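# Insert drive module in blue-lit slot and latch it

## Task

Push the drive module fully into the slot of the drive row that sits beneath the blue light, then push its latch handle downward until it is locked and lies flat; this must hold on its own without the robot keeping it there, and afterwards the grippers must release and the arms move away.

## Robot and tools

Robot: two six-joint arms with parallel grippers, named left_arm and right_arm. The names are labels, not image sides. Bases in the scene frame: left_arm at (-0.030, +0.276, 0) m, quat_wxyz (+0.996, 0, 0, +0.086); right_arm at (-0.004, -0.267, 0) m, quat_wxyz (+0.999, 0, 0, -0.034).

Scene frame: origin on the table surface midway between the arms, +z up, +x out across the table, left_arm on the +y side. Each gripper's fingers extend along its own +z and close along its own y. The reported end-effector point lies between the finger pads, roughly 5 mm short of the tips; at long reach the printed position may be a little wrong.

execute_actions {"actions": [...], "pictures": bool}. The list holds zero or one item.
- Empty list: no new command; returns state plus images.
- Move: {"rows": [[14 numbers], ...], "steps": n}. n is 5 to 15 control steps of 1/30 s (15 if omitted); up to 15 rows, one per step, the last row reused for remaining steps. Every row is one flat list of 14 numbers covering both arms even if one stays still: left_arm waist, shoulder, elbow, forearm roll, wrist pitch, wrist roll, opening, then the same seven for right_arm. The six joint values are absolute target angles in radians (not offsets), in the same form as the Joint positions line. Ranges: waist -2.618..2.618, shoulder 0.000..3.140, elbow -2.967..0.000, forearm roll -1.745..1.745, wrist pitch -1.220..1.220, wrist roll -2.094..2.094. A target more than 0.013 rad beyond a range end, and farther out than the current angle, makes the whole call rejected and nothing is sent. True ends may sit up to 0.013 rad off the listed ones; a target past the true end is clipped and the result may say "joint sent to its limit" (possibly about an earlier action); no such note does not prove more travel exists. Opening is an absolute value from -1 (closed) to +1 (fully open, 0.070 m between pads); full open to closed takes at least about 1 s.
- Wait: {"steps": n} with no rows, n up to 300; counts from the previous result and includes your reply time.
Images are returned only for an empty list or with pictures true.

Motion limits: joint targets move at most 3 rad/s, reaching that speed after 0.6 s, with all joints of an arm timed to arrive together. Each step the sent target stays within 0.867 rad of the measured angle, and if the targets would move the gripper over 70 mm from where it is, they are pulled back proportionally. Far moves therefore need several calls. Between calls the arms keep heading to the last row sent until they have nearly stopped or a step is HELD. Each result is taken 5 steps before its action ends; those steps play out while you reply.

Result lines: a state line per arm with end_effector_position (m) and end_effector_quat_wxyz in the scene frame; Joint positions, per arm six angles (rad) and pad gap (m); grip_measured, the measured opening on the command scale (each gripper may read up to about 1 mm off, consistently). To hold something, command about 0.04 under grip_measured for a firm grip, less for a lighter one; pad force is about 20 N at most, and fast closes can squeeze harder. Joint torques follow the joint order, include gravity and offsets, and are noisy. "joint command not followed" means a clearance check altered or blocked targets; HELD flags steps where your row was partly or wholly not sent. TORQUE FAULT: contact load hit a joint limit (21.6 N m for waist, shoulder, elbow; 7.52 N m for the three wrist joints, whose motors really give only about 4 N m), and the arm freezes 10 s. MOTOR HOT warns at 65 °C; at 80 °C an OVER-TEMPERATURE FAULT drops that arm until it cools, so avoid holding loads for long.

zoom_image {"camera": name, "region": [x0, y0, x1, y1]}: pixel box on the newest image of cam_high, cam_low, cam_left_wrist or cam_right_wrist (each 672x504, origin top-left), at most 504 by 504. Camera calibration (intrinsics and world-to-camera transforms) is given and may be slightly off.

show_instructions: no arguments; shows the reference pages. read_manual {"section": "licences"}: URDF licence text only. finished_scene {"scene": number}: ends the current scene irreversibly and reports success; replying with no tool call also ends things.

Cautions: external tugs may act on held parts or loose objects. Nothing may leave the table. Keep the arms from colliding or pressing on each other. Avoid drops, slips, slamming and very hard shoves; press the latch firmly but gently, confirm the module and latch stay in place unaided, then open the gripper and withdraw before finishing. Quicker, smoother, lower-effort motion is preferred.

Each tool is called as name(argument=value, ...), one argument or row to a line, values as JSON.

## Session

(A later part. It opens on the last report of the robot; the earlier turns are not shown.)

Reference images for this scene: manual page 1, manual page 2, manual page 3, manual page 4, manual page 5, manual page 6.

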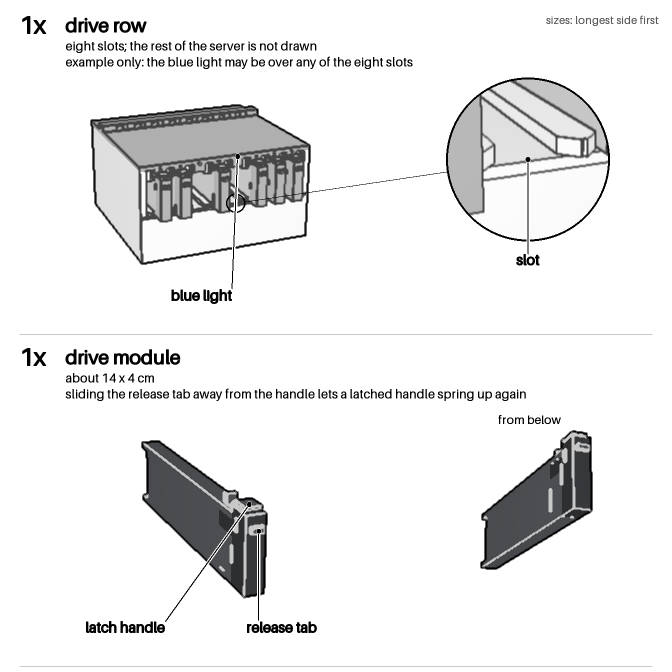

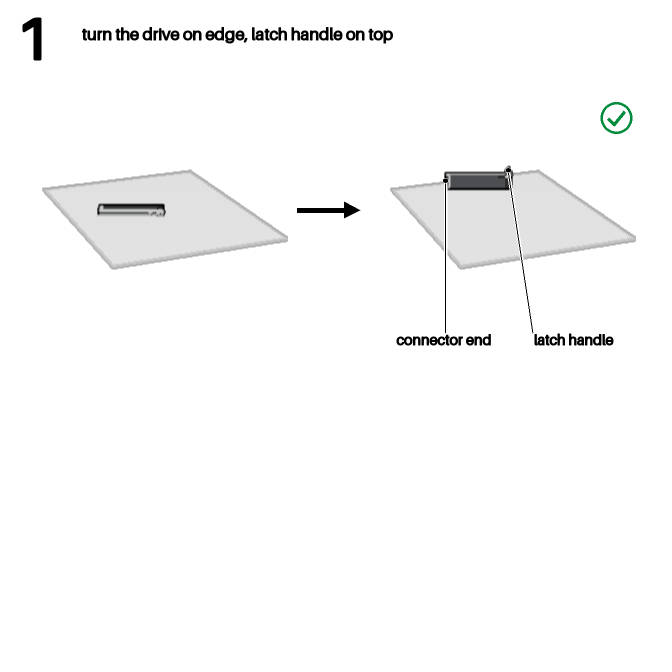

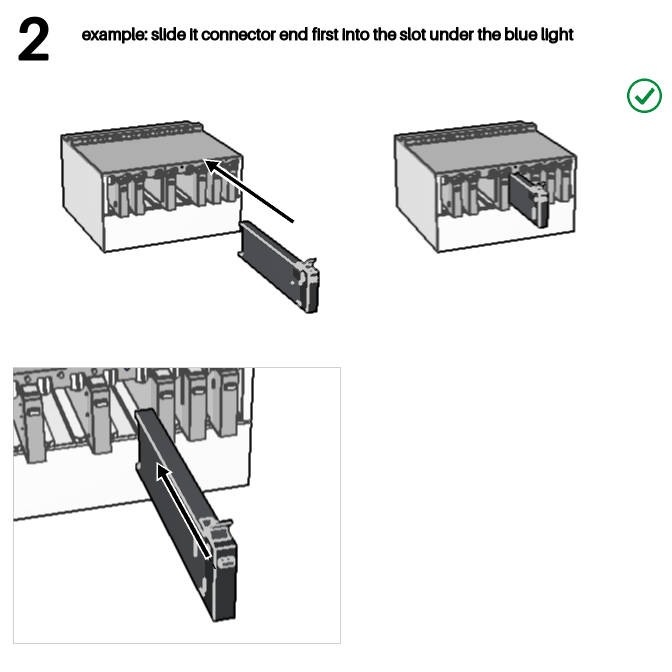

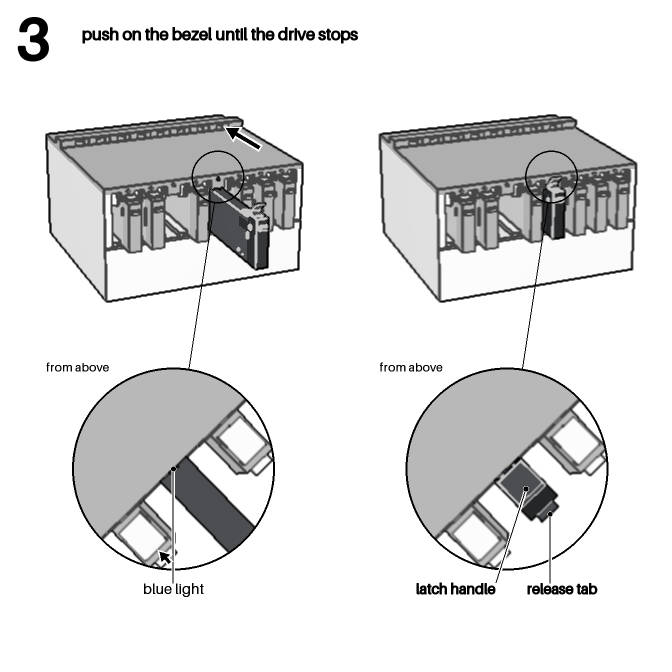

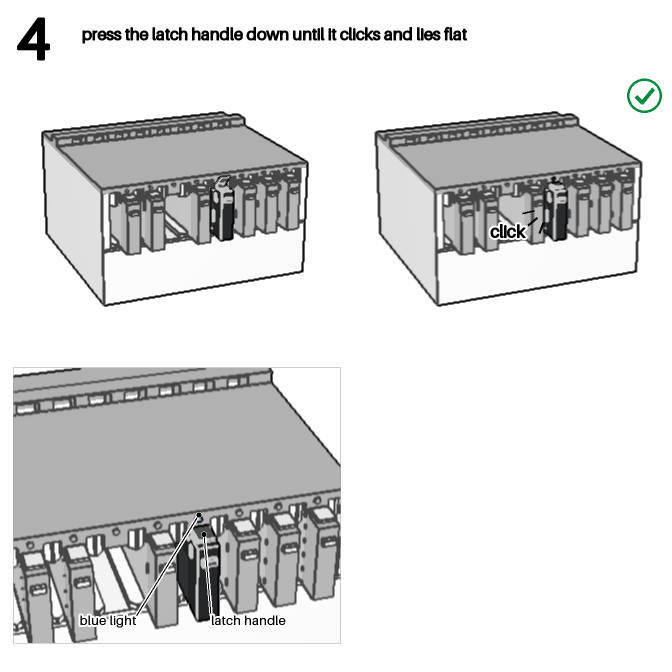

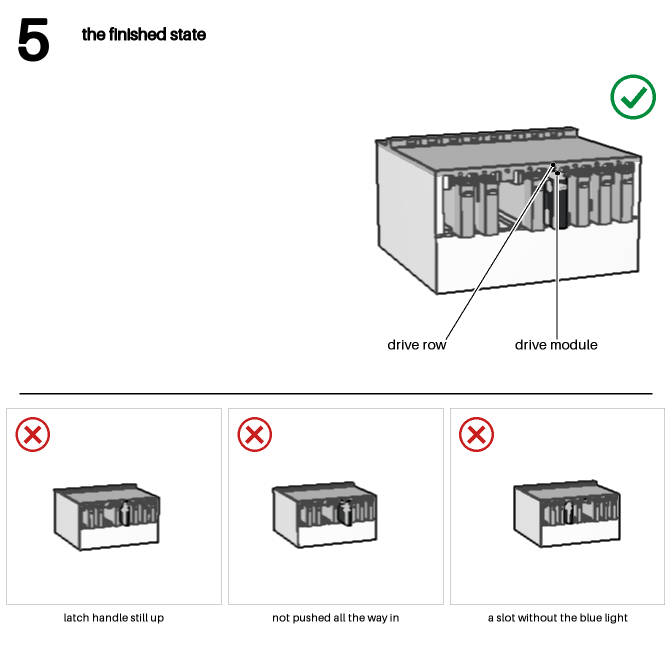

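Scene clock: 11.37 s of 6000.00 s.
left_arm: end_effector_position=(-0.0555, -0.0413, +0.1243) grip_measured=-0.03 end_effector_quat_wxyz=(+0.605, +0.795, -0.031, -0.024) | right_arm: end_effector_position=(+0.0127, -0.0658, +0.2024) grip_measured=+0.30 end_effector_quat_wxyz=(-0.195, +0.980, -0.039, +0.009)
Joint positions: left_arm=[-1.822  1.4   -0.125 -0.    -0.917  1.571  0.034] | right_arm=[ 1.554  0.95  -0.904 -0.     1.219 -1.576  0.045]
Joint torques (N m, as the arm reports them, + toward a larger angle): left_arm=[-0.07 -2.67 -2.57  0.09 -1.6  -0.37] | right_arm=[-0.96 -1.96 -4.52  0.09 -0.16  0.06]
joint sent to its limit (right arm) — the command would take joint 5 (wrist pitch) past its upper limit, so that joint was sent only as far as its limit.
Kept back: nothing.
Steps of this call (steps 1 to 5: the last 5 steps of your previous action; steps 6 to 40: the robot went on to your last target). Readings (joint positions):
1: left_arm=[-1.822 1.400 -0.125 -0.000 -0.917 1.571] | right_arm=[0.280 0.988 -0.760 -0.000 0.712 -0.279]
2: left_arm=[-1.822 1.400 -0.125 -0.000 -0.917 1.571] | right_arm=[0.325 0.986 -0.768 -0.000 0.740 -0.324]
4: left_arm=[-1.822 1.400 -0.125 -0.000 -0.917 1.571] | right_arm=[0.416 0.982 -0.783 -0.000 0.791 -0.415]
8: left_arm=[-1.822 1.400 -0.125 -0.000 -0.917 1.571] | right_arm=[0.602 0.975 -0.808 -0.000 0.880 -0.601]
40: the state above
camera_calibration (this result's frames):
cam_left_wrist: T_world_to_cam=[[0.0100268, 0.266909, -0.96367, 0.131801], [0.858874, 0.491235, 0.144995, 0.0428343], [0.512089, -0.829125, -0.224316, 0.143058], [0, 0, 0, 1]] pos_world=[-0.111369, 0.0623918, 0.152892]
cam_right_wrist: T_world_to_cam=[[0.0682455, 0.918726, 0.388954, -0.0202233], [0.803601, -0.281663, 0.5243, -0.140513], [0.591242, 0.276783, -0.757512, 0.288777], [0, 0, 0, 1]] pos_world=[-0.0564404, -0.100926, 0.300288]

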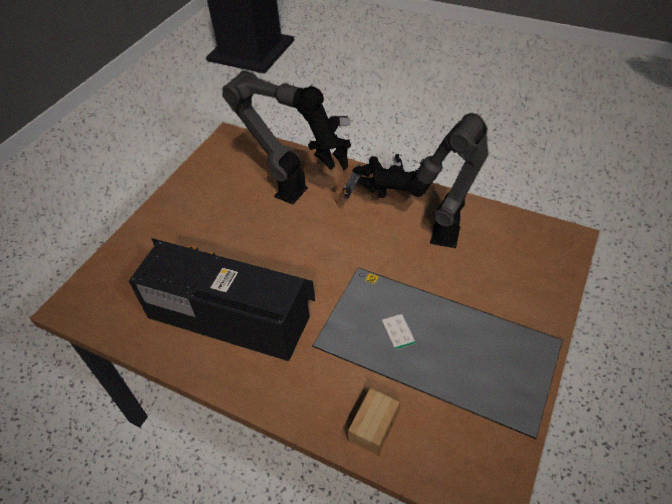

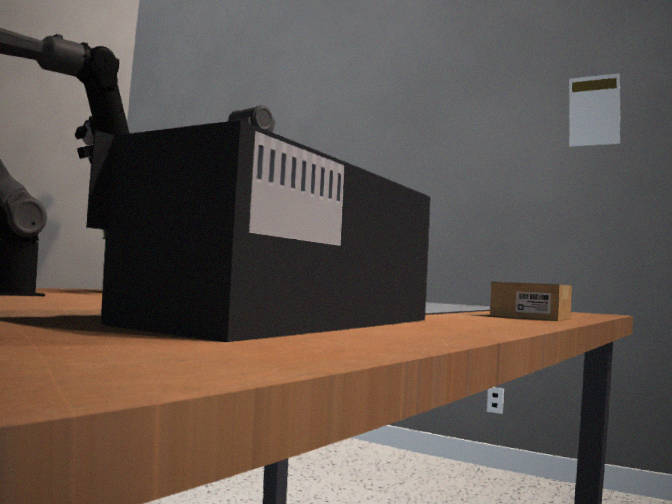

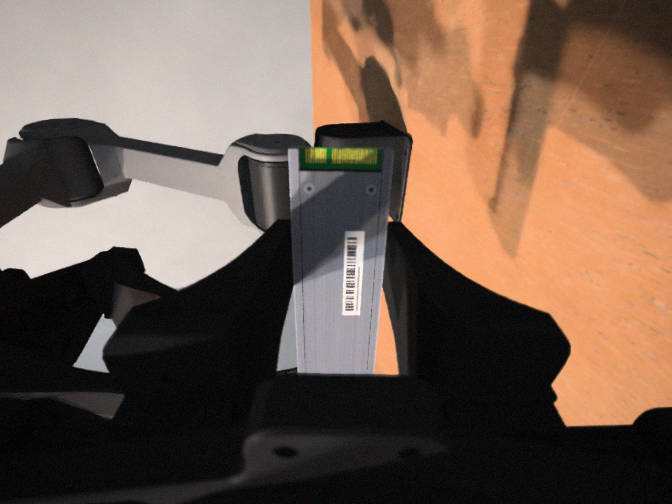

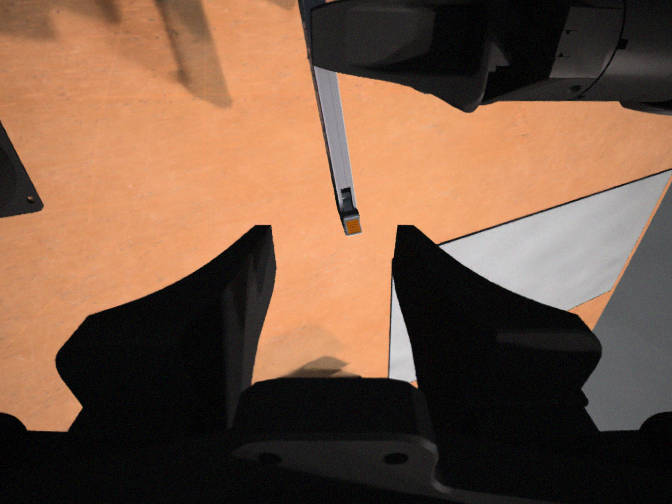

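execute_actions(
  actions=[
    {"rows":[[-1.822,1.4,-0.1253,0,-0.9175,1.571,-0.11,1.554,1.0551,-0.9035,0,1.215,-1.576,0.3]],"steps":10},
  ],
)

execute_actions(
  actions=[
    {"rows":[[-1.822,1.4,-0.1253,0,-0.9175,1.571,-0.11,1.554,1.1411,-0.7255,0,0.9716,-1.576,0.3]],"steps":15},
  ],
)

execute_actions(
  actions=[
    {"steps":10},
  ],
  pictures=true,
)

Scene clock: 11.70 s of 6000.00 s.
left_arm: end_effector_position=(-0.0555, -0.0413, +0.1243) grip_measured=-0.03 end_effector_quat_wxyz=(+0.605, +0.795, -0.032, -0.024) | right_arm: end_effector_position=(+0.0130, -0.0623, +0.1933) grip_measured=+0.30 end_effector_quat_wxyz=(-0.173, +0.984, -0.039, +0.008)
Joint positions: left_arm=[-1.822  1.4   -0.125 -0.    -0.917  1.571  0.034] | right_arm=[ 1.554  0.996 -0.904 -0.     1.218 -1.576  0.046]
Joint torques (N m, as the arm reports them, + toward a larger angle): left_arm=[ 0.02 -2.62 -2.6   0.09 -1.62 -0.37] | right_arm=[-0.69  0.61 -4.29  0.15 -0.42  0.03]
joint sent to its limit (right arm) — the command would take joint 5 (wrist pitch) past its upper limit, so that joint was sent only as far as its limit.
Steps of this call (steps 1 to 5: the robot went on to your last target; steps 6 to 10: the first 5 steps of this action). Readings (joint positions):
6: left_arm=[-1.822 1.400 -0.125 -0.000 -0.917 1.571] | right_arm=[1.554 0.950 -0.904 -0.000 1.219 -1.576]
7: left_arm=[-1.822 1.400 -0.125 -0.000 -0.917 1.571] | right_arm=[1.554 0.952 -0.904 -0.000 1.219 -1.576]
9: left_arm=[-1.822 1.400 -0.125 -0.000 -0.917 1.571] | right_arm=[1.554 0.975 -0.904 -0.000 1.219 -1.576]
10: the state above

Scene clock: 12.20 s of 6000.00 s.
left_arm: end_effector_position=(-0.0555, -0.0413, +0.1243) grip_measured=-0.03 end_effector_quat_wxyz=(+0.605, +0.795, -0.032, -0.024) | right_arm: end_effector_position=(+0.0143, -0.0470, +0.1317) grip_measured=+0.30 end_effector_quat_wxyz=(-0.137, +0.990, -0.039, +0.006)
Joint positions: left_arm=[-1.822  1.4   -0.125  0.    -0.917  1.571  0.034] | right_arm=[ 1.554  1.127 -0.755 -0.     1.011 -1.576  0.045]
Joint torques (N m, as the arm reports them, + toward a larger angle): left_arm=[-0.11 -2.71 -2.56  0.07 -1.63 -0.36] | right_arm=[-0.46 -2.54 -4.16  0.21  0.2   0.  ]
Steps of this call (steps 1 to 5: the last 5 steps of your previous action; steps 6 to 15: the first 10 steps of this action). Readings (joint positions):
6: left_arm=[-1.822 1.400 -0.125 -0.000 -0.917 1.571] | right_arm=[1.554 1.058 -0.904 -0.000 1.215 -1.576]
7: left_arm=[-1.822 1.400 -0.125 -0.000 -0.917 1.571] | right_arm=[1.554 1.058 -0.903 -0.000 1.212 -1.576]
9: left_arm=[-1.822 1.400 -0.125 -0.000 -0.917 1.571] | right_arm=[1.554 1.063 -0.886 -0.000 1.188 -1.576]
13: left_arm=[-1.822 1.400 -0.125 0.000 -0.917 1.571] | right_arm=[1.554 1.105 -0.799 -0.000 1.070 -1.576]
15: the state above

Scene clock: 12.53 s of 6000.00 s.
left_arm: end_effector_position=(-0.0556, -0.0413, +0.1243) grip_measured=-0.03 end_effector_quat_wxyz=(+0.605, +0.795, -0.032, -0.024) | right_arm: end_effector_position=(+0.0143, -0.0465, +0.1214) grip_measured=+0.30 end_effector_quat_wxyz=(-0.134, +0.990, -0.039, +0.006)
Joint positions: left_arm=[-1.822  1.4   -0.125  0.    -0.918  1.571  0.034] | right_arm=[ 1.554  1.142 -0.724 -0.     0.971 -1.576  0.046]
Joint torques (N m, as the arm reports them, + toward a larger angle): left_arm=[-0.1  -2.71 -2.57  0.03 -1.63 -0.34] | right_arm=[-0.17 -2.92 -4.24  0.23  0.12 -0.06]
Kept back: nothing.
Steps of this call (steps 1 to 5: the last 5 steps of your previous action; steps 6 to 10: the robot went on to your last target). Readings (joint positions):
1: left_arm=[-1.822 1.400 -0.125 0.000 -0.917 1.571] | right_arm=[1.554 1.134 -0.740 -0.000 0.992 -1.576]
2: left_arm=[-1.822 1.400 -0.125 0.000 -0.917 1.571] | right_arm=[1.554 1.139 -0.731 -0.000 0.979 -1.576]
4: left_arm=[-1.822 1.400 -0.125 0.000 -0.917 1.571] | right_arm=[1.554 1.142 -0.724 -0.000 0.969 -1.576]
8: left_arm=[-1.822 1.400 -0.125 0.000 -0.917 1.571] | right_arm=[1.554 1.142 -0.724 -0.000 0.971 -1.576]
10: the state above
camera_calibration (this result's frames):
cam_left_wrist: T_world_to_cam=[[0.0101199, 0.266884, -0.963675, 0.13181], [0.858983, 0.49104, 0.145011, 0.0428689], [0.511905, -0.829248, -0.22428, 0.143065], [0, 0, 0, 1]] pos_world=[-0.111393, 0.0624078, 0.152893]
cam_right_wrist: T_world_to_cam=[[0.0717246, 0.959624, 0.271987, 0.0095319], [0.809275, -0.215387, 0.546518, -0.0935785], [0.583034, 0.180913, -0.792049, 0.220956], [0, 0, 0, 1]] pos_world=[-0.0537778, -0.0692765, 0.223558]

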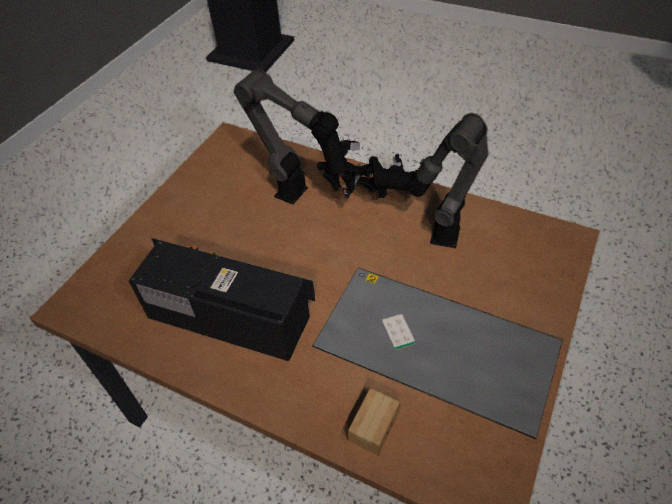

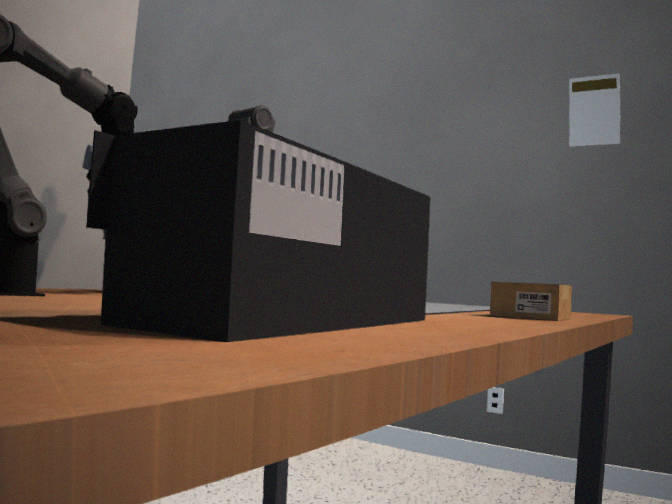

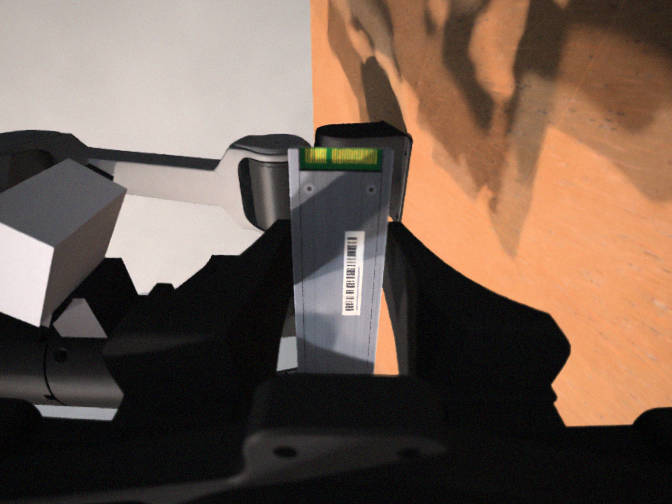

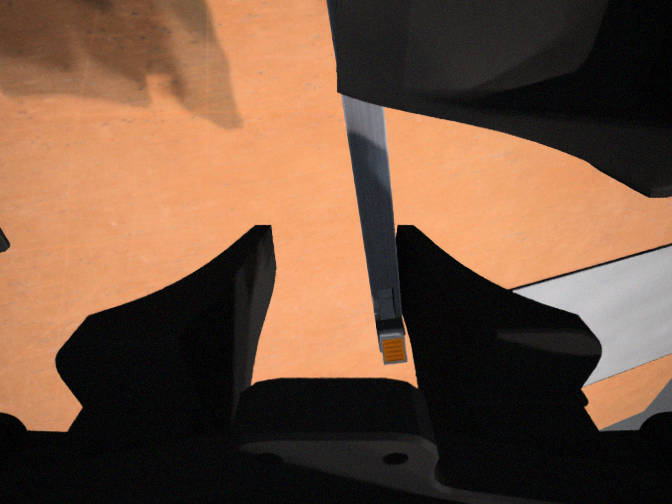

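execute_actions(
  actions=[
    {"rows":[[-1.822,1.4,-0.1253,0,-0.9175,1.571,-0.11,1.554,1.1902,-0.7757,0,0.9727,-1.72,0.3]],"steps":15},
  ],
)

execute_actions(
  actions=[
    {"steps":8},
  ],
  pictures=true,
)

Scene clock: 13.10 s of 6000.00 s.
left_arm: end_effector_position=(-0.0556, -0.0414, +0.1243) grip_measured=-0.03 end_effector_quat_wxyz=(+0.605, +0.795, -0.032, -0.024) | right_arm: end_effector_position=(+0.0155, -0.0327, +0.1263) grip_measured=+0.30 end_effector_quat_wxyz=(-0.135, +0.990, +0.032, +0.016)
Joint positions: left_arm=[-1.822  1.4   -0.125  0.    -0.918  1.571  0.034] | right_arm=[ 1.554  1.189 -0.776  0.     0.973 -1.72   0.046]
Joint torques (N m, as the arm reports them, + toward a larger angle): left_arm=[-0.08 -2.71 -2.69 -0.06 -1.5  -0.3 ] | right_arm=[-0.03 -2.36 -4.03  0.24  0.03  0.17]
Steps of this call (steps 1 to 7: the robot went on to your last target; steps 8 to 17: the first 10 steps of this action). Readings (joint positions):
8: left_arm=[-1.822 1.400 -0.125 0.000 -0.918 1.571] | right_arm=[1.554 1.142 -0.725 0.000 0.972 -1.576]
9: left_arm=[-1.822 1.400 -0.125 0.000 -0.918 1.571] | right_arm=[1.554 1.142 -0.726 0.000 0.972 -1.579]
11: left_arm=[-1.822 1.400 -0.125 0.000 -0.918 1.571] | right_arm=[1.554 1.148 -0.735 0.000 0.973 -1.604]
15: left_arm=[-1.822 1.400 -0.125 0.000 -0.918 1.571] | right_arm=[1.554 1.181 -0.769 0.000 0.973 -1.699]
17: the state above

Scene clock: 13.37 s of 6000.00 s.
left_arm: end_effector_position=(-0.0556, -0.0414, +0.1243) grip_measured=-0.03 end_effector_quat_wxyz=(+0.605, +0.795, -0.032, -0.024) | right_arm: end_effector_position=(+0.0155, -0.0326, +0.1263) grip_measured=+0.30 end_effector_quat_wxyz=(-0.134, +0.990, +0.032, +0.016)
Joint positions: left_arm=[-1.822  1.4   -0.125  0.    -0.918  1.571  0.034] | right_arm=[ 1.554  1.19  -0.777  0.     0.973 -1.72   0.045]
Joint torques (N m, as the arm reports them, + toward a larger angle): left_arm=[ 0.01 -2.69 -2.62 -0.11 -1.47 -0.3 ] | right_arm=[ 0.23 -2.49 -3.59  0.26  0.02  0.09]
Kept back: nothing.
Steps of this call (steps 1 to 5: the last 5 steps of your previous action; steps 6 to 8: the robot went on to your last target). Readings (joint positions):
1: left_arm=[-1.822 1.400 -0.125 0.000 -0.918 1.571] | right_arm=[1.554 1.190 -0.777 0.000 0.973 -1.722]
2: left_arm=[-1.822 1.400 -0.125 0.000 -0.918 1.571] | right_arm=[1.554 1.190 -0.777 0.000 0.973 -1.722]
4: left_arm=[-1.822 1.400 -0.125 0.000 -0.918 1.571] | right_arm=[1.554 1.190 -0.777 0.000 0.973 -1.721]
8: the state above
camera_calibration (this result's frames):
cam_left_wrist: T_world_to_cam=[[0.0101101, 0.266735, -0.963717, 0.131843], [0.858986, 0.49106, 0.144925, 0.0428814], [0.5119, -0.829284, -0.224157, 0.143048], [0, 0, 0, 1]] pos_world=[-0.111394, 0.0624033, 0.15291]
cam_right_wrist: T_world_to_cam=[[-0.0725741, 0.959743, 0.271341, -0.00294944], [0.809695, -0.102155, 0.577891, -0.0944449], [0.582346, 0.261644, -0.769685, 0.221417], [0, 0, 0, 1]] pos_world=[-0.0526836, -0.0647496, 0.2258]

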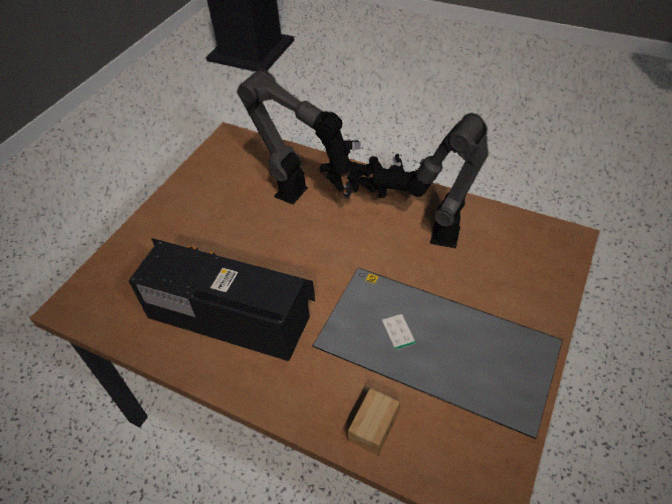

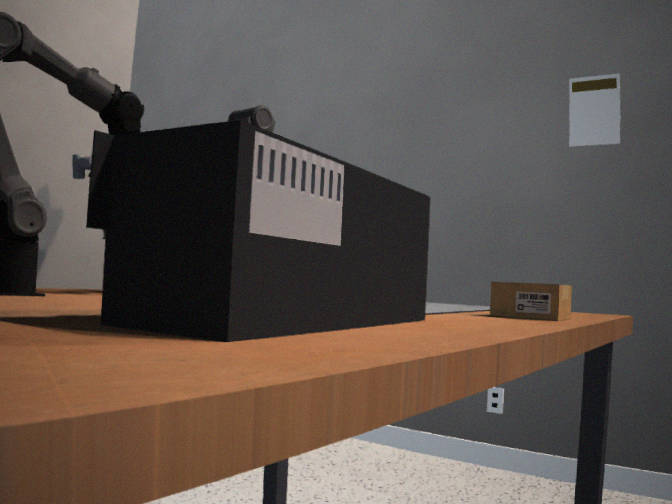

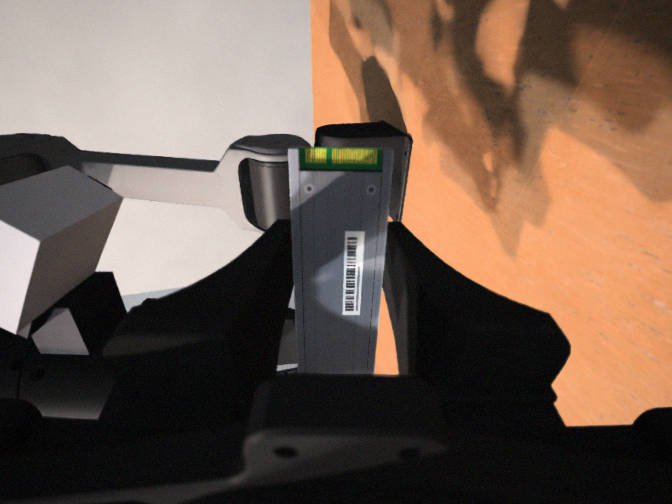

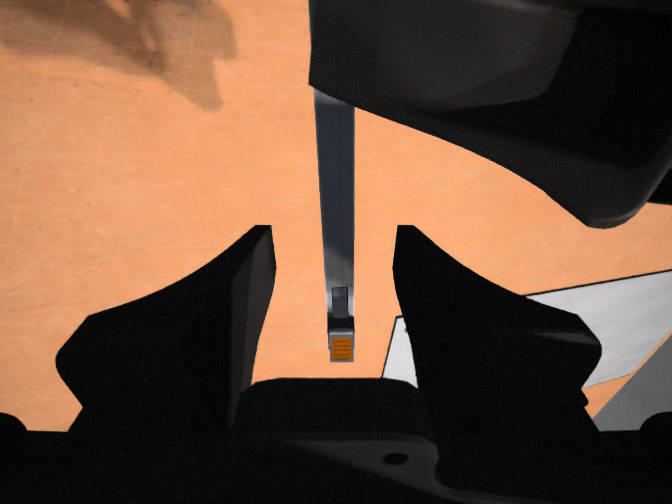

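execute_actions(
  actions=[
    {"rows":[[-1.822,1.4,-0.1253,0,-0.9175,1.571,-0.11,1.554,1.1902,-0.7757,0,0.9727,-1.72,-0.8]],"steps":15},
  ],
)

execute_actions(
  actions=[
    {"steps":12},
  ],
)

execute_actions(
  actions=[
    {"rows":[[-1.822,1.4,-0.1253,0,-0.9175,1.571,0.5,1.554,1.1902,-0.7757,0,0.9727,-1.72,-0.8]],"steps":15},
  ],
)

execute_actions(
  actions=[
    {"rows":[[-2.15,1.4,-0.1253,0,-0.9175,1.571,0.5,1.554,1.1902,-0.7757,0,0.9727,-1.72,-0.8]],"steps":15},
  ],
)

execute_actions(
  actions=[
    {"steps":8},
  ],
  pictures=true,
)

Scene clock: 14.00 s of 6000.00 s.
left_arm: end_effector_position=(-0.0555, -0.0414, +0.1243) grip_measured=-0.03 end_effector_quat_wxyz=(+0.605, +0.795, -0.032, -0.024) | right_arm: end_effector_position=(+0.0154, -0.0328, +0.1260) grip_measured=-0.32 end_effector_quat_wxyz=(-0.134, +0.990, +0.032, +0.016)
Joint positions: left_arm=[-1.822  1.4   -0.125  0.    -0.918  1.571  0.034] | right_arm=[ 1.554  1.19  -0.776  0.     0.973 -1.72   0.024]
Joint torques (N m, as the arm reports them, + toward a larger angle): left_arm=[-0.07 -2.61 -2.7  -0.17 -1.38 -0.23] | right_arm=[ 0.45 -2.49 -2.89  0.24  0.02  0.1 ]
Steps of this call (steps 1 to 9: the robot went on to your last target; steps 10 to 19: the first 10 steps of this action). Readings (joint positions):
10: left_arm=[-1.822 1.400 -0.125 0.000 -0.918 1.571] | right_arm=[1.554 1.190 -0.777 0.000 0.973 -1.720]
11: left_arm=[-1.822 1.400 -0.125 0.000 -0.918 1.571] | right_arm=[1.554 1.190 -0.777 0.000 0.973 -1.720]
13: left_arm=[-1.822 1.400 -0.125 0.000 -0.918 1.571] | right_arm=[1.554 1.190 -0.776 0.000 0.973 -1.720]
17: left_arm=[-1.822 1.400 -0.125 0.000 -0.918 1.571] | right_arm=[1.554 1.190 -0.776 0.000 0.973 -1.720]
19: the state above

Scene clock: 14.40 s of 6000.00 s.
left_arm: end_effector_position=(-0.0556, -0.0414, +0.1243) grip_measured=-0.03 end_effector_quat_wxyz=(+0.605, +0.795, -0.032, -0.024) | right_arm: end_effector_position=(+0.0154, -0.0326, +0.1261) grip_measured=-0.75 end_effector_quat_wxyz=(-0.135, +0.990, +0.032, +0.016)
Joint positions: left_arm=[-1.822  1.4   -0.125  0.    -0.918  1.571  0.034] | right_arm=[ 1.554  1.19  -0.776  0.     0.971 -1.72   0.009]
Joint torques (N m, as the arm reports them, + toward a larger angle): left_arm=[ 0.05 -2.62 -2.6  -0.18 -1.27 -0.2 ] | right_arm=[ 0.35 -2.65 -2.87  0.25  0.36  0.07]
Kept back: nothing.
Steps of this call (steps 1 to 5: the last 5 steps of your previous action; steps 6 to 12: the robot went on to your last target). Readings (joint positions):
1: left_arm=[-1.822 1.400 -0.125 0.000 -0.918 1.571] | right_arm=[1.554 1.190 -0.776 0.000 0.973 -1.720]
2: left_arm=[-1.822 1.400 -0.125 0.000 -0.918 1.571] | right_arm=[1.554 1.190 -0.776 0.000 0.973 -1.720]
4: left_arm=[-1.822 1.400 -0.125 0.000 -0.918 1.571] | right_arm=[1.554 1.190 -0.776 0.000 0.973 -1.720]
8: left_arm=[-1.822 1.400 -0.125 0.000 -0.918 1.571] | right_arm=[1.554 1.190 -0.776 0.000 0.971 -1.720]
12: the state above

Scene clock: 14.73 s of 6000.00 s.
left_arm: end_effector_position=(-0.0555, -0.0414, +0.1243) grip_measured=+0.50 end_effector_quat_wxyz=(+0.605, +0.795, -0.031, -0.024) | right_arm: end_effector_position=(+0.0154, -0.0333, +0.1257) grip_measured=-0.75 end_effector_quat_wxyz=(-0.133, +0.990, +0.032, +0.016)
Joint positions: left_arm=[-1.822  1.4   -0.125 -0.    -0.918  1.571  0.052] | right_arm=[ 1.554  1.19  -0.775  0.     0.974 -1.72   0.009]
Joint torques (N m, as the arm reports them, + toward a larger angle): left_arm=[-0.03 -2.51 -2.61 -0.16 -1.27 -0.22] | right_arm=[ 0.36 -2.72 -3.28  0.23 -0.26  0.07]
Steps of this call (steps 1 to 10: the first 10 steps of this action). Readings (joint positions):
1: left_arm=[-1.822 1.400 -0.125 0.000 -0.918 1.571] | right_arm=[1.554 1.190 -0.776 0.000 0.972 -1.720]
2: left_arm=[-1.822 1.400 -0.125 -0.000 -0.918 1.571] | right_arm=[1.554 1.190 -0.775 0.000 0.973 -1.720]
4: left_arm=[-1.822 1.400 -0.125 -0.000 -0.918 1.571] | right_arm=[1.554 1.190 -0.775 0.000 0.974 -1.720]
8: left_arm=[-1.822 1.400 -0.125 -0.000 -0.918 1.571] | right_arm=[1.554 1.190 -0.775 0.000 0.974 -1.720]
10: the state above

Scene clock: 15.23 s of 6000.00 s.
left_arm: end_effector_position=(-0.1260, -0.0277, +0.1243) grip_measured=+0.50 end_effector_quat_wxyz=(+0.599, +0.787, -0.121, -0.092) | right_arm: end_effector_position=(+0.0154, -0.0330, +0.1258) grip_measured=-0.75 end_effector_quat_wxyz=(-0.134, +0.990, +0.032, +0.016)
Joint positions: left_arm=[-2.048  1.4   -0.125 -0.    -0.918  1.571  0.052] | right_arm=[ 1.554  1.19  -0.775  0.     0.973 -1.72   0.009]
Joint torques (N m, as the arm reports them, + toward a larger angle): left_arm=[ 0.81 -2.42 -2.81 -0.01 -1.19 -0.17] | right_arm=[ 0.31 -3.02 -3.63  0.21 -0.29  0.06]
Steps of this call (steps 1 to 5: the last 5 steps of your previous action; steps 6 to 15: the first 10 steps of this action). Readings (joint positions):
6: left_arm=[-1.822 1.400 -0.125 -0.000 -0.918 1.571] | right_arm=[1.554 1.190 -0.775 0.000 0.973 -1.720]
7: left_arm=[-1.825 1.400 -0.125 -0.000 -0.918 1.571] | right_arm=[1.554 1.190 -0.775 0.000 0.973 -1.720]
9: left_arm=[-1.850 1.400 -0.125 -0.000 -0.918 1.571] | right_arm=[1.554 1.190 -0.775 0.000 0.973 -1.720]
13: left_arm=[-1.968 1.400 -0.125 -0.000 -0.918 1.571] | right_arm=[1.554 1.190 -0.775 0.000 0.973 -1.720]
15: the state above

Scene clock: 15.50 s of 6000.00 s.
left_arm: end_effector_position=(-0.1567, -0.0162, +0.1243) grip_measured=+0.50 end_effector_quat_wxyz=(+0.593, +0.779, -0.161, -0.123) | right_arm: end_effector_position=(+0.0154, -0.0330, +0.1258) grip_measured=-0.75 end_effector_quat_wxyz=(-0.134, +0.990, +0.032, +0.016)
Joint positions: left_arm=[-2.151  1.4   -0.125 -0.    -0.918  1.571  0.052] | right_arm=[ 1.554  1.19  -0.775  0.     0.973 -1.72   0.009]
Joint torques (N m, as the arm reports them, + toward a larger angle): left_arm=[ 0.45 -2.38 -2.66  0.   -1.18 -0.16] | right_arm=[ 0.3  -3.02 -3.9   0.23 -0.26  0.02]
Kept back: nothing.
Steps of this call (steps 1 to 5: the last 5 steps of your previous action; steps 6 to 8: the robot went on to your last target). Readings (joint positions):
1: left_arm=[-2.080 1.400 -0.125 -0.000 -0.918 1.571] | right_arm=[1.554 1.190 -0.775 0.000 0.973 -1.720]
2: left_arm=[-2.106 1.400 -0.125 -0.000 -0.918 1.571] | right_arm=[1.554 1.190 -0.775 0.000 0.973 -1.720]
4: left_arm=[-2.140 1.400 -0.125 -0.000 -0.918 1.571] | right_arm=[1.554 1.190 -0.775 0.000 0.973 -1.720]
8: the state above
camera_calibration (this result's frames):
cam_left_wrist: T_world_to_cam=[[0.095618, 0.249056, -0.963757, 0.13933], [0.971597, 0.187194, 0.144771, 0.130103], [0.216466, -0.950226, -0.224083, 0.167386], [0, 0, 0, 1]] pos_world=[-0.175963, 0.0999992, 0.152953]
cam_right_wrist: T_world_to_cam=[[-0.0723327, 0.960142, 0.26999, -0.00228372], [0.809811, -0.101482, 0.577848, -0.0941479], [0.582216, 0.260438, -0.770193, 0.221251], [0, 0, 0, 1]] pos_world=[-0.0527391, -0.0649838, 0.225426]

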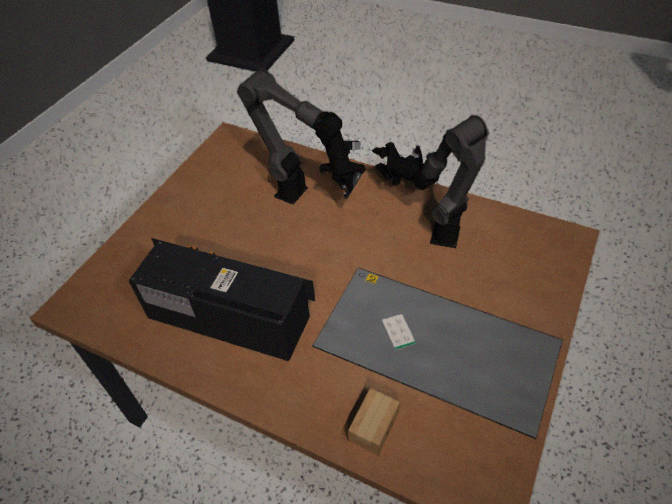

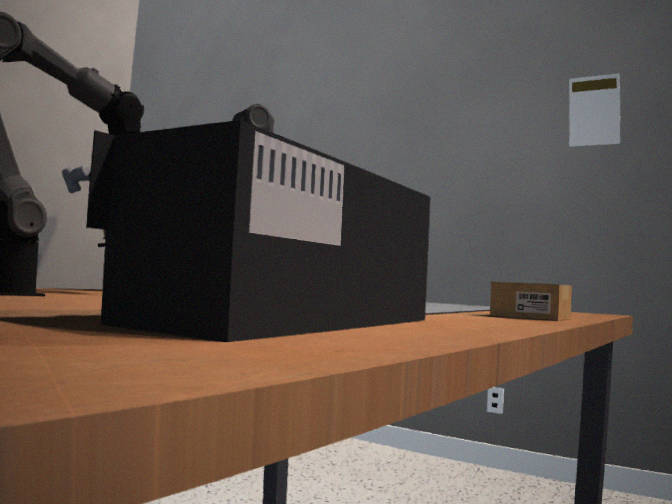

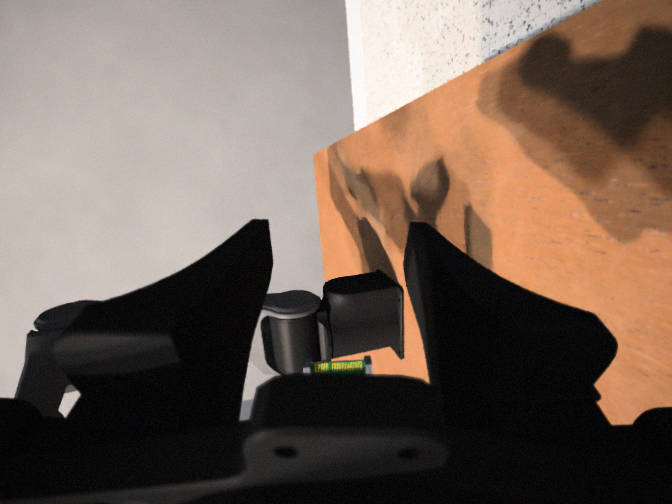

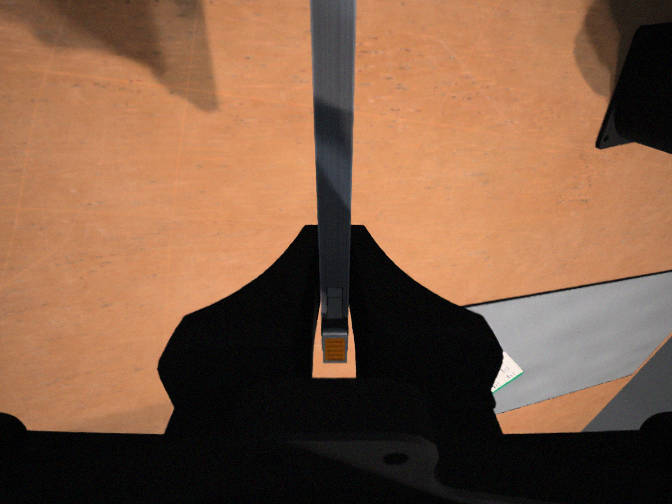

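execute_actions(
  actions=[
    {"rows":[[-2.15,1.4,-0.1253,0,-0.9175,1.571,0.5,0.3,1.5601,-0.9154,0,1.0133,0,-0.8]],"steps":15},
  ],
)

execute_actions(
  actions=[
    {"steps":35},
  ],
)

execute_actions(
  actions=[
    {"rows":[[-2.15,1.4,-0.1253,0,-0.9175,1.571,0.5,0.3,1.6713,-0.8011,0,0.7878,0,-0.8]],"steps":15},
  ],
)

execute_actions(
  actions=[
    {"steps":10},
  ],
  pictures=true,
)

Scene clock: 17.33 s of 6000.00 s.
left_arm: end_effector_position=(-0.1563, -0.0164, +0.1243) grip_measured=+0.50 end_effector_quat_wxyz=(+0.593, +0.779, -0.161, -0.122) | right_arm: end_effector_position=(+0.0725, -0.0364, +0.1137) grip_measured=-0.75 end_effector_quat_wxyz=(-0.101, +0.974, -0.203, +0.012)
Joint positions: left_arm=[-2.15   1.4   -0.125 -0.    -0.918  1.571  0.053] | right_arm=[ 1.316  1.285 -0.813  0.     0.982 -1.482  0.009]
Joint torques (N m, as the arm reports them, + toward a larger angle): left_arm=[ 0.43 -1.71 -2.75  0.06 -1.01 -0.05] | right_arm=[-1.44 -3.01 -4.33  0.14  0.13  0.18]
Steps of this call (steps 1 to 30: the robot went on to your last target; steps 31 to 45: nothing new was sent; steps 46 to 55: the first 10 steps of this action). Readings (joint positions):
46: left_arm=[-2.150 1.400 -0.125 -0.000 -0.918 1.571] | right_arm=[1.554 1.190 -0.776 0.000 0.973 -1.720]
47: left_arm=[-2.150 1.400 -0.125 -0.000 -0.918 1.571] | right_arm=[1.551 1.191 -0.776 0.000 0.973 -1.717]
49: left_arm=[-2.150 1.400 -0.125 -0.000 -0.918 1.571] | right_arm=[1.526 1.199 -0.780 0.000 0.973 -1.692]
53: left_arm=[-2.150 1.400 -0.125 -0.000 -0.918 1.571] | right_arm=[1.408 1.249 -0.799 0.000 0.978 -1.574]
55: the state above

Scene clock: 18.50 s of 6000.00 s.
left_arm: end_effector_position=(-0.1563, -0.0164, +0.1243) grip_measured=+0.50 end_effector_quat_wxyz=(+0.593, +0.779, -0.161, -0.122) | right_arm: end_effector_position=(+0.2486, -0.2068, +0.0700) grip_measured=-0.75 end_effector_quat_wxyz=(-0.000, -0.116, +0.993, +0.000)
Joint positions: left_arm=[-2.15   1.4   -0.125  0.    -0.917  1.571  0.052] | right_arm=[ 0.3    1.56  -0.915  0.     1.013 -0.     0.009]
Joint torques (N m, as the arm reports them, + toward a larger angle): left_arm=[ 0.49 -1.61 -2.68  0.06 -1.    0.03] | right_arm=[ 0.52 -4.07 -4.17 -0.02  0.19 -0.18]
Kept back: nothing.
Steps of this call (steps 1 to 5: the last 5 steps of your previous action; steps 6 to 35: the robot went on to your last target). Readings (joint positions):
1: left_arm=[-2.150 1.400 -0.125 -0.000 -0.918 1.571] | right_arm=[1.267 1.302 -0.819 0.000 0.984 -1.432]
2: left_arm=[-2.150 1.400 -0.125 -0.000 -0.918 1.571] | right_arm=[1.218 1.317 -0.824 0.000 0.985 -1.384]
4: left_arm=[-2.150 1.400 -0.125 -0.000 -0.918 1.571] | right_arm=[1.122 1.345 -0.835 0.000 0.988 -1.288]
8: left_arm=[-2.150 1.400 -0.125 0.000 -0.918 1.571] | right_arm=[0.938 1.393 -0.853 0.000 0.994 -1.088]
35: the state above

Scene clock: 18.83 s of 6000.00 s.
left_arm: end_effector_position=(-0.1563, -0.0164, +0.1243) grip_measured=+0.50 end_effector_quat_wxyz=(+0.593, +0.779, -0.161, -0.122) | right_arm: end_effector_position=(+0.2492, -0.2067, +0.0235) grip_measured=-0.75 end_effector_quat_wxyz=(-0.000, -0.116, +0.993, +0.000)
Joint positions: left_arm=[-2.15   1.4   -0.125  0.    -0.917  1.571  0.053] | right_arm=[ 0.3    1.658 -0.816  0.     0.818 -0.     0.009]
Joint torques (N m, as the arm reports them, + toward a larger angle): left_arm=[ 0.51 -1.45 -2.84  0.07 -1.01  0.04] | right_arm=[ 0.46 -5.29 -3.16 -0.06  0.33 -0.09]
Steps of this call (steps 1 to 10: the first 10 steps of this action). Readings (joint positions):
1: left_arm=[-2.150 1.400 -0.125 0.000 -0.917 1.571] | right_arm=[0.300 1.560 -0.915 0.000 1.013 -0.000]
2: left_arm=[-2.150 1.400 -0.125 0.000 -0.917 1.571] | right_arm=[0.300 1.561 -0.915 0.000 1.012 -0.000]
4: left_arm=[-2.150 1.400 -0.125 0.000 -0.917 1.571] | right_arm=[0.300 1.572 -0.905 0.000 0.987 -0.000]
8: left_arm=[-2.150 1.400 -0.125 0.000 -0.917 1.571] | right_arm=[0.300 1.630 -0.844 0.000 0.870 -0.000]
10: the state above

Scene clock: 19.17 s of 6000.00 s.
left_arm: end_effector_position=(-0.1563, -0.0164, +0.1243) grip_measured=+0.50 end_effector_quat_wxyz=(+0.593, +0.779, -0.161, -0.122) | right_arm: end_effector_position=(+0.2481, -0.2069, +0.0165) grip_measured=-0.75 end_effector_quat_wxyz=(-0.001, -0.116, +0.993, -0.000)
Joint positions: left_arm=[-2.15   1.4   -0.125  0.    -0.917  1.571  0.052] | right_arm=[ 0.3    1.673 -0.8    0.     0.788 -0.     0.009]
Joint torques (N m, as the arm reports them, + toward a larger angle): left_arm=[ 0.42 -1.31 -2.98  0.06 -1.    0.03] | right_arm=[ 0.49 -5.3  -3.54 -0.08  0.2  -0.05]
Kept back: nothing.
Steps of this call (steps 1 to 5: the last 5 steps of your previous action; steps 6 to 10: the robot went on to your last target). Readings (joint positions):
1: left_arm=[-2.150 1.400 -0.125 0.000 -0.917 1.571] | right_arm=[0.300 1.666 -0.808 0.000 0.802 -0.000]
2: left_arm=[-2.150 1.400 -0.125 0.000 -0.917 1.571] | right_arm=[0.300 1.671 -0.802 0.000 0.791 -0.000]
4: left_arm=[-2.150 1.400 -0.125 0.000 -0.917 1.571] | right_arm=[0.300 1.674 -0.800 0.000 0.786 -0.000]
8: left_arm=[-2.150 1.400 -0.125 0.000 -0.917 1.571] | right_arm=[0.300 1.673 -0.800 0.000 0.787 -0.000]
10: the state above
camera_calibration (this result's frames):
cam_left_wrist: T_world_to_cam=[[0.0953942, 0.249273, -0.963724, 0.13927], [0.971366, 0.188318, 0.14486, 0.129763], [0.217596, -0.949947, -0.224171, 0.167359], [0, 0, 0, 1]] pos_world=[-0.17575, 0.0998296, 0.152937]
cam_right_wrist: T_world_to_cam=[[0.234825, -0.972017, 0.0063459, -0.260564], [-0.801133, -0.189837, 0.56758, 0.144486], [-0.550493, -0.138366, -0.823294, 0.246195], [0, 0, 0, 1]] pos_world=[0.312468, -0.191778, 0.122337]

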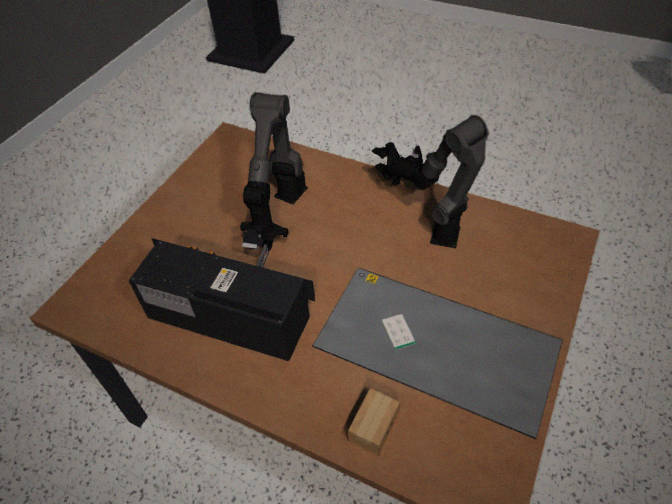

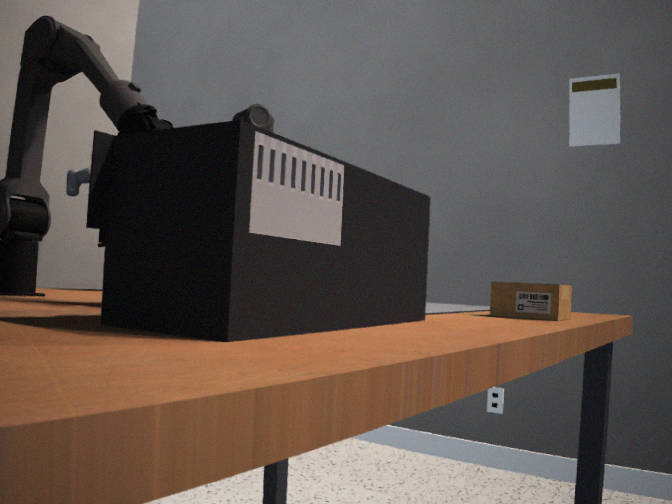

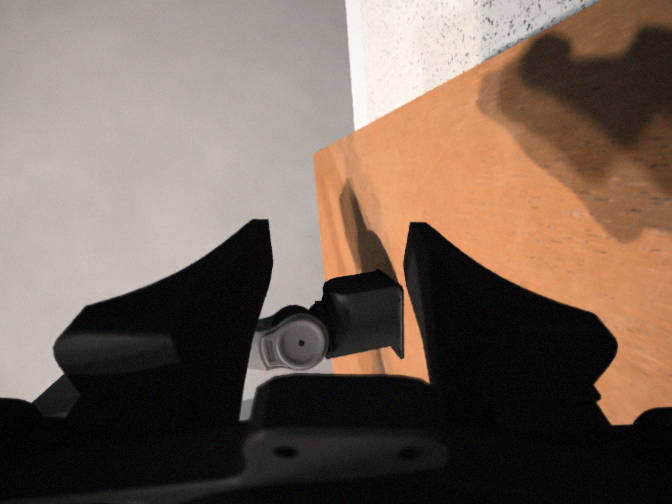

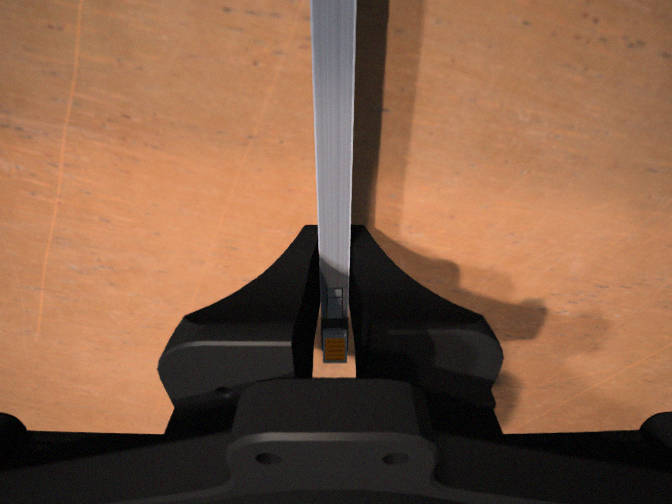

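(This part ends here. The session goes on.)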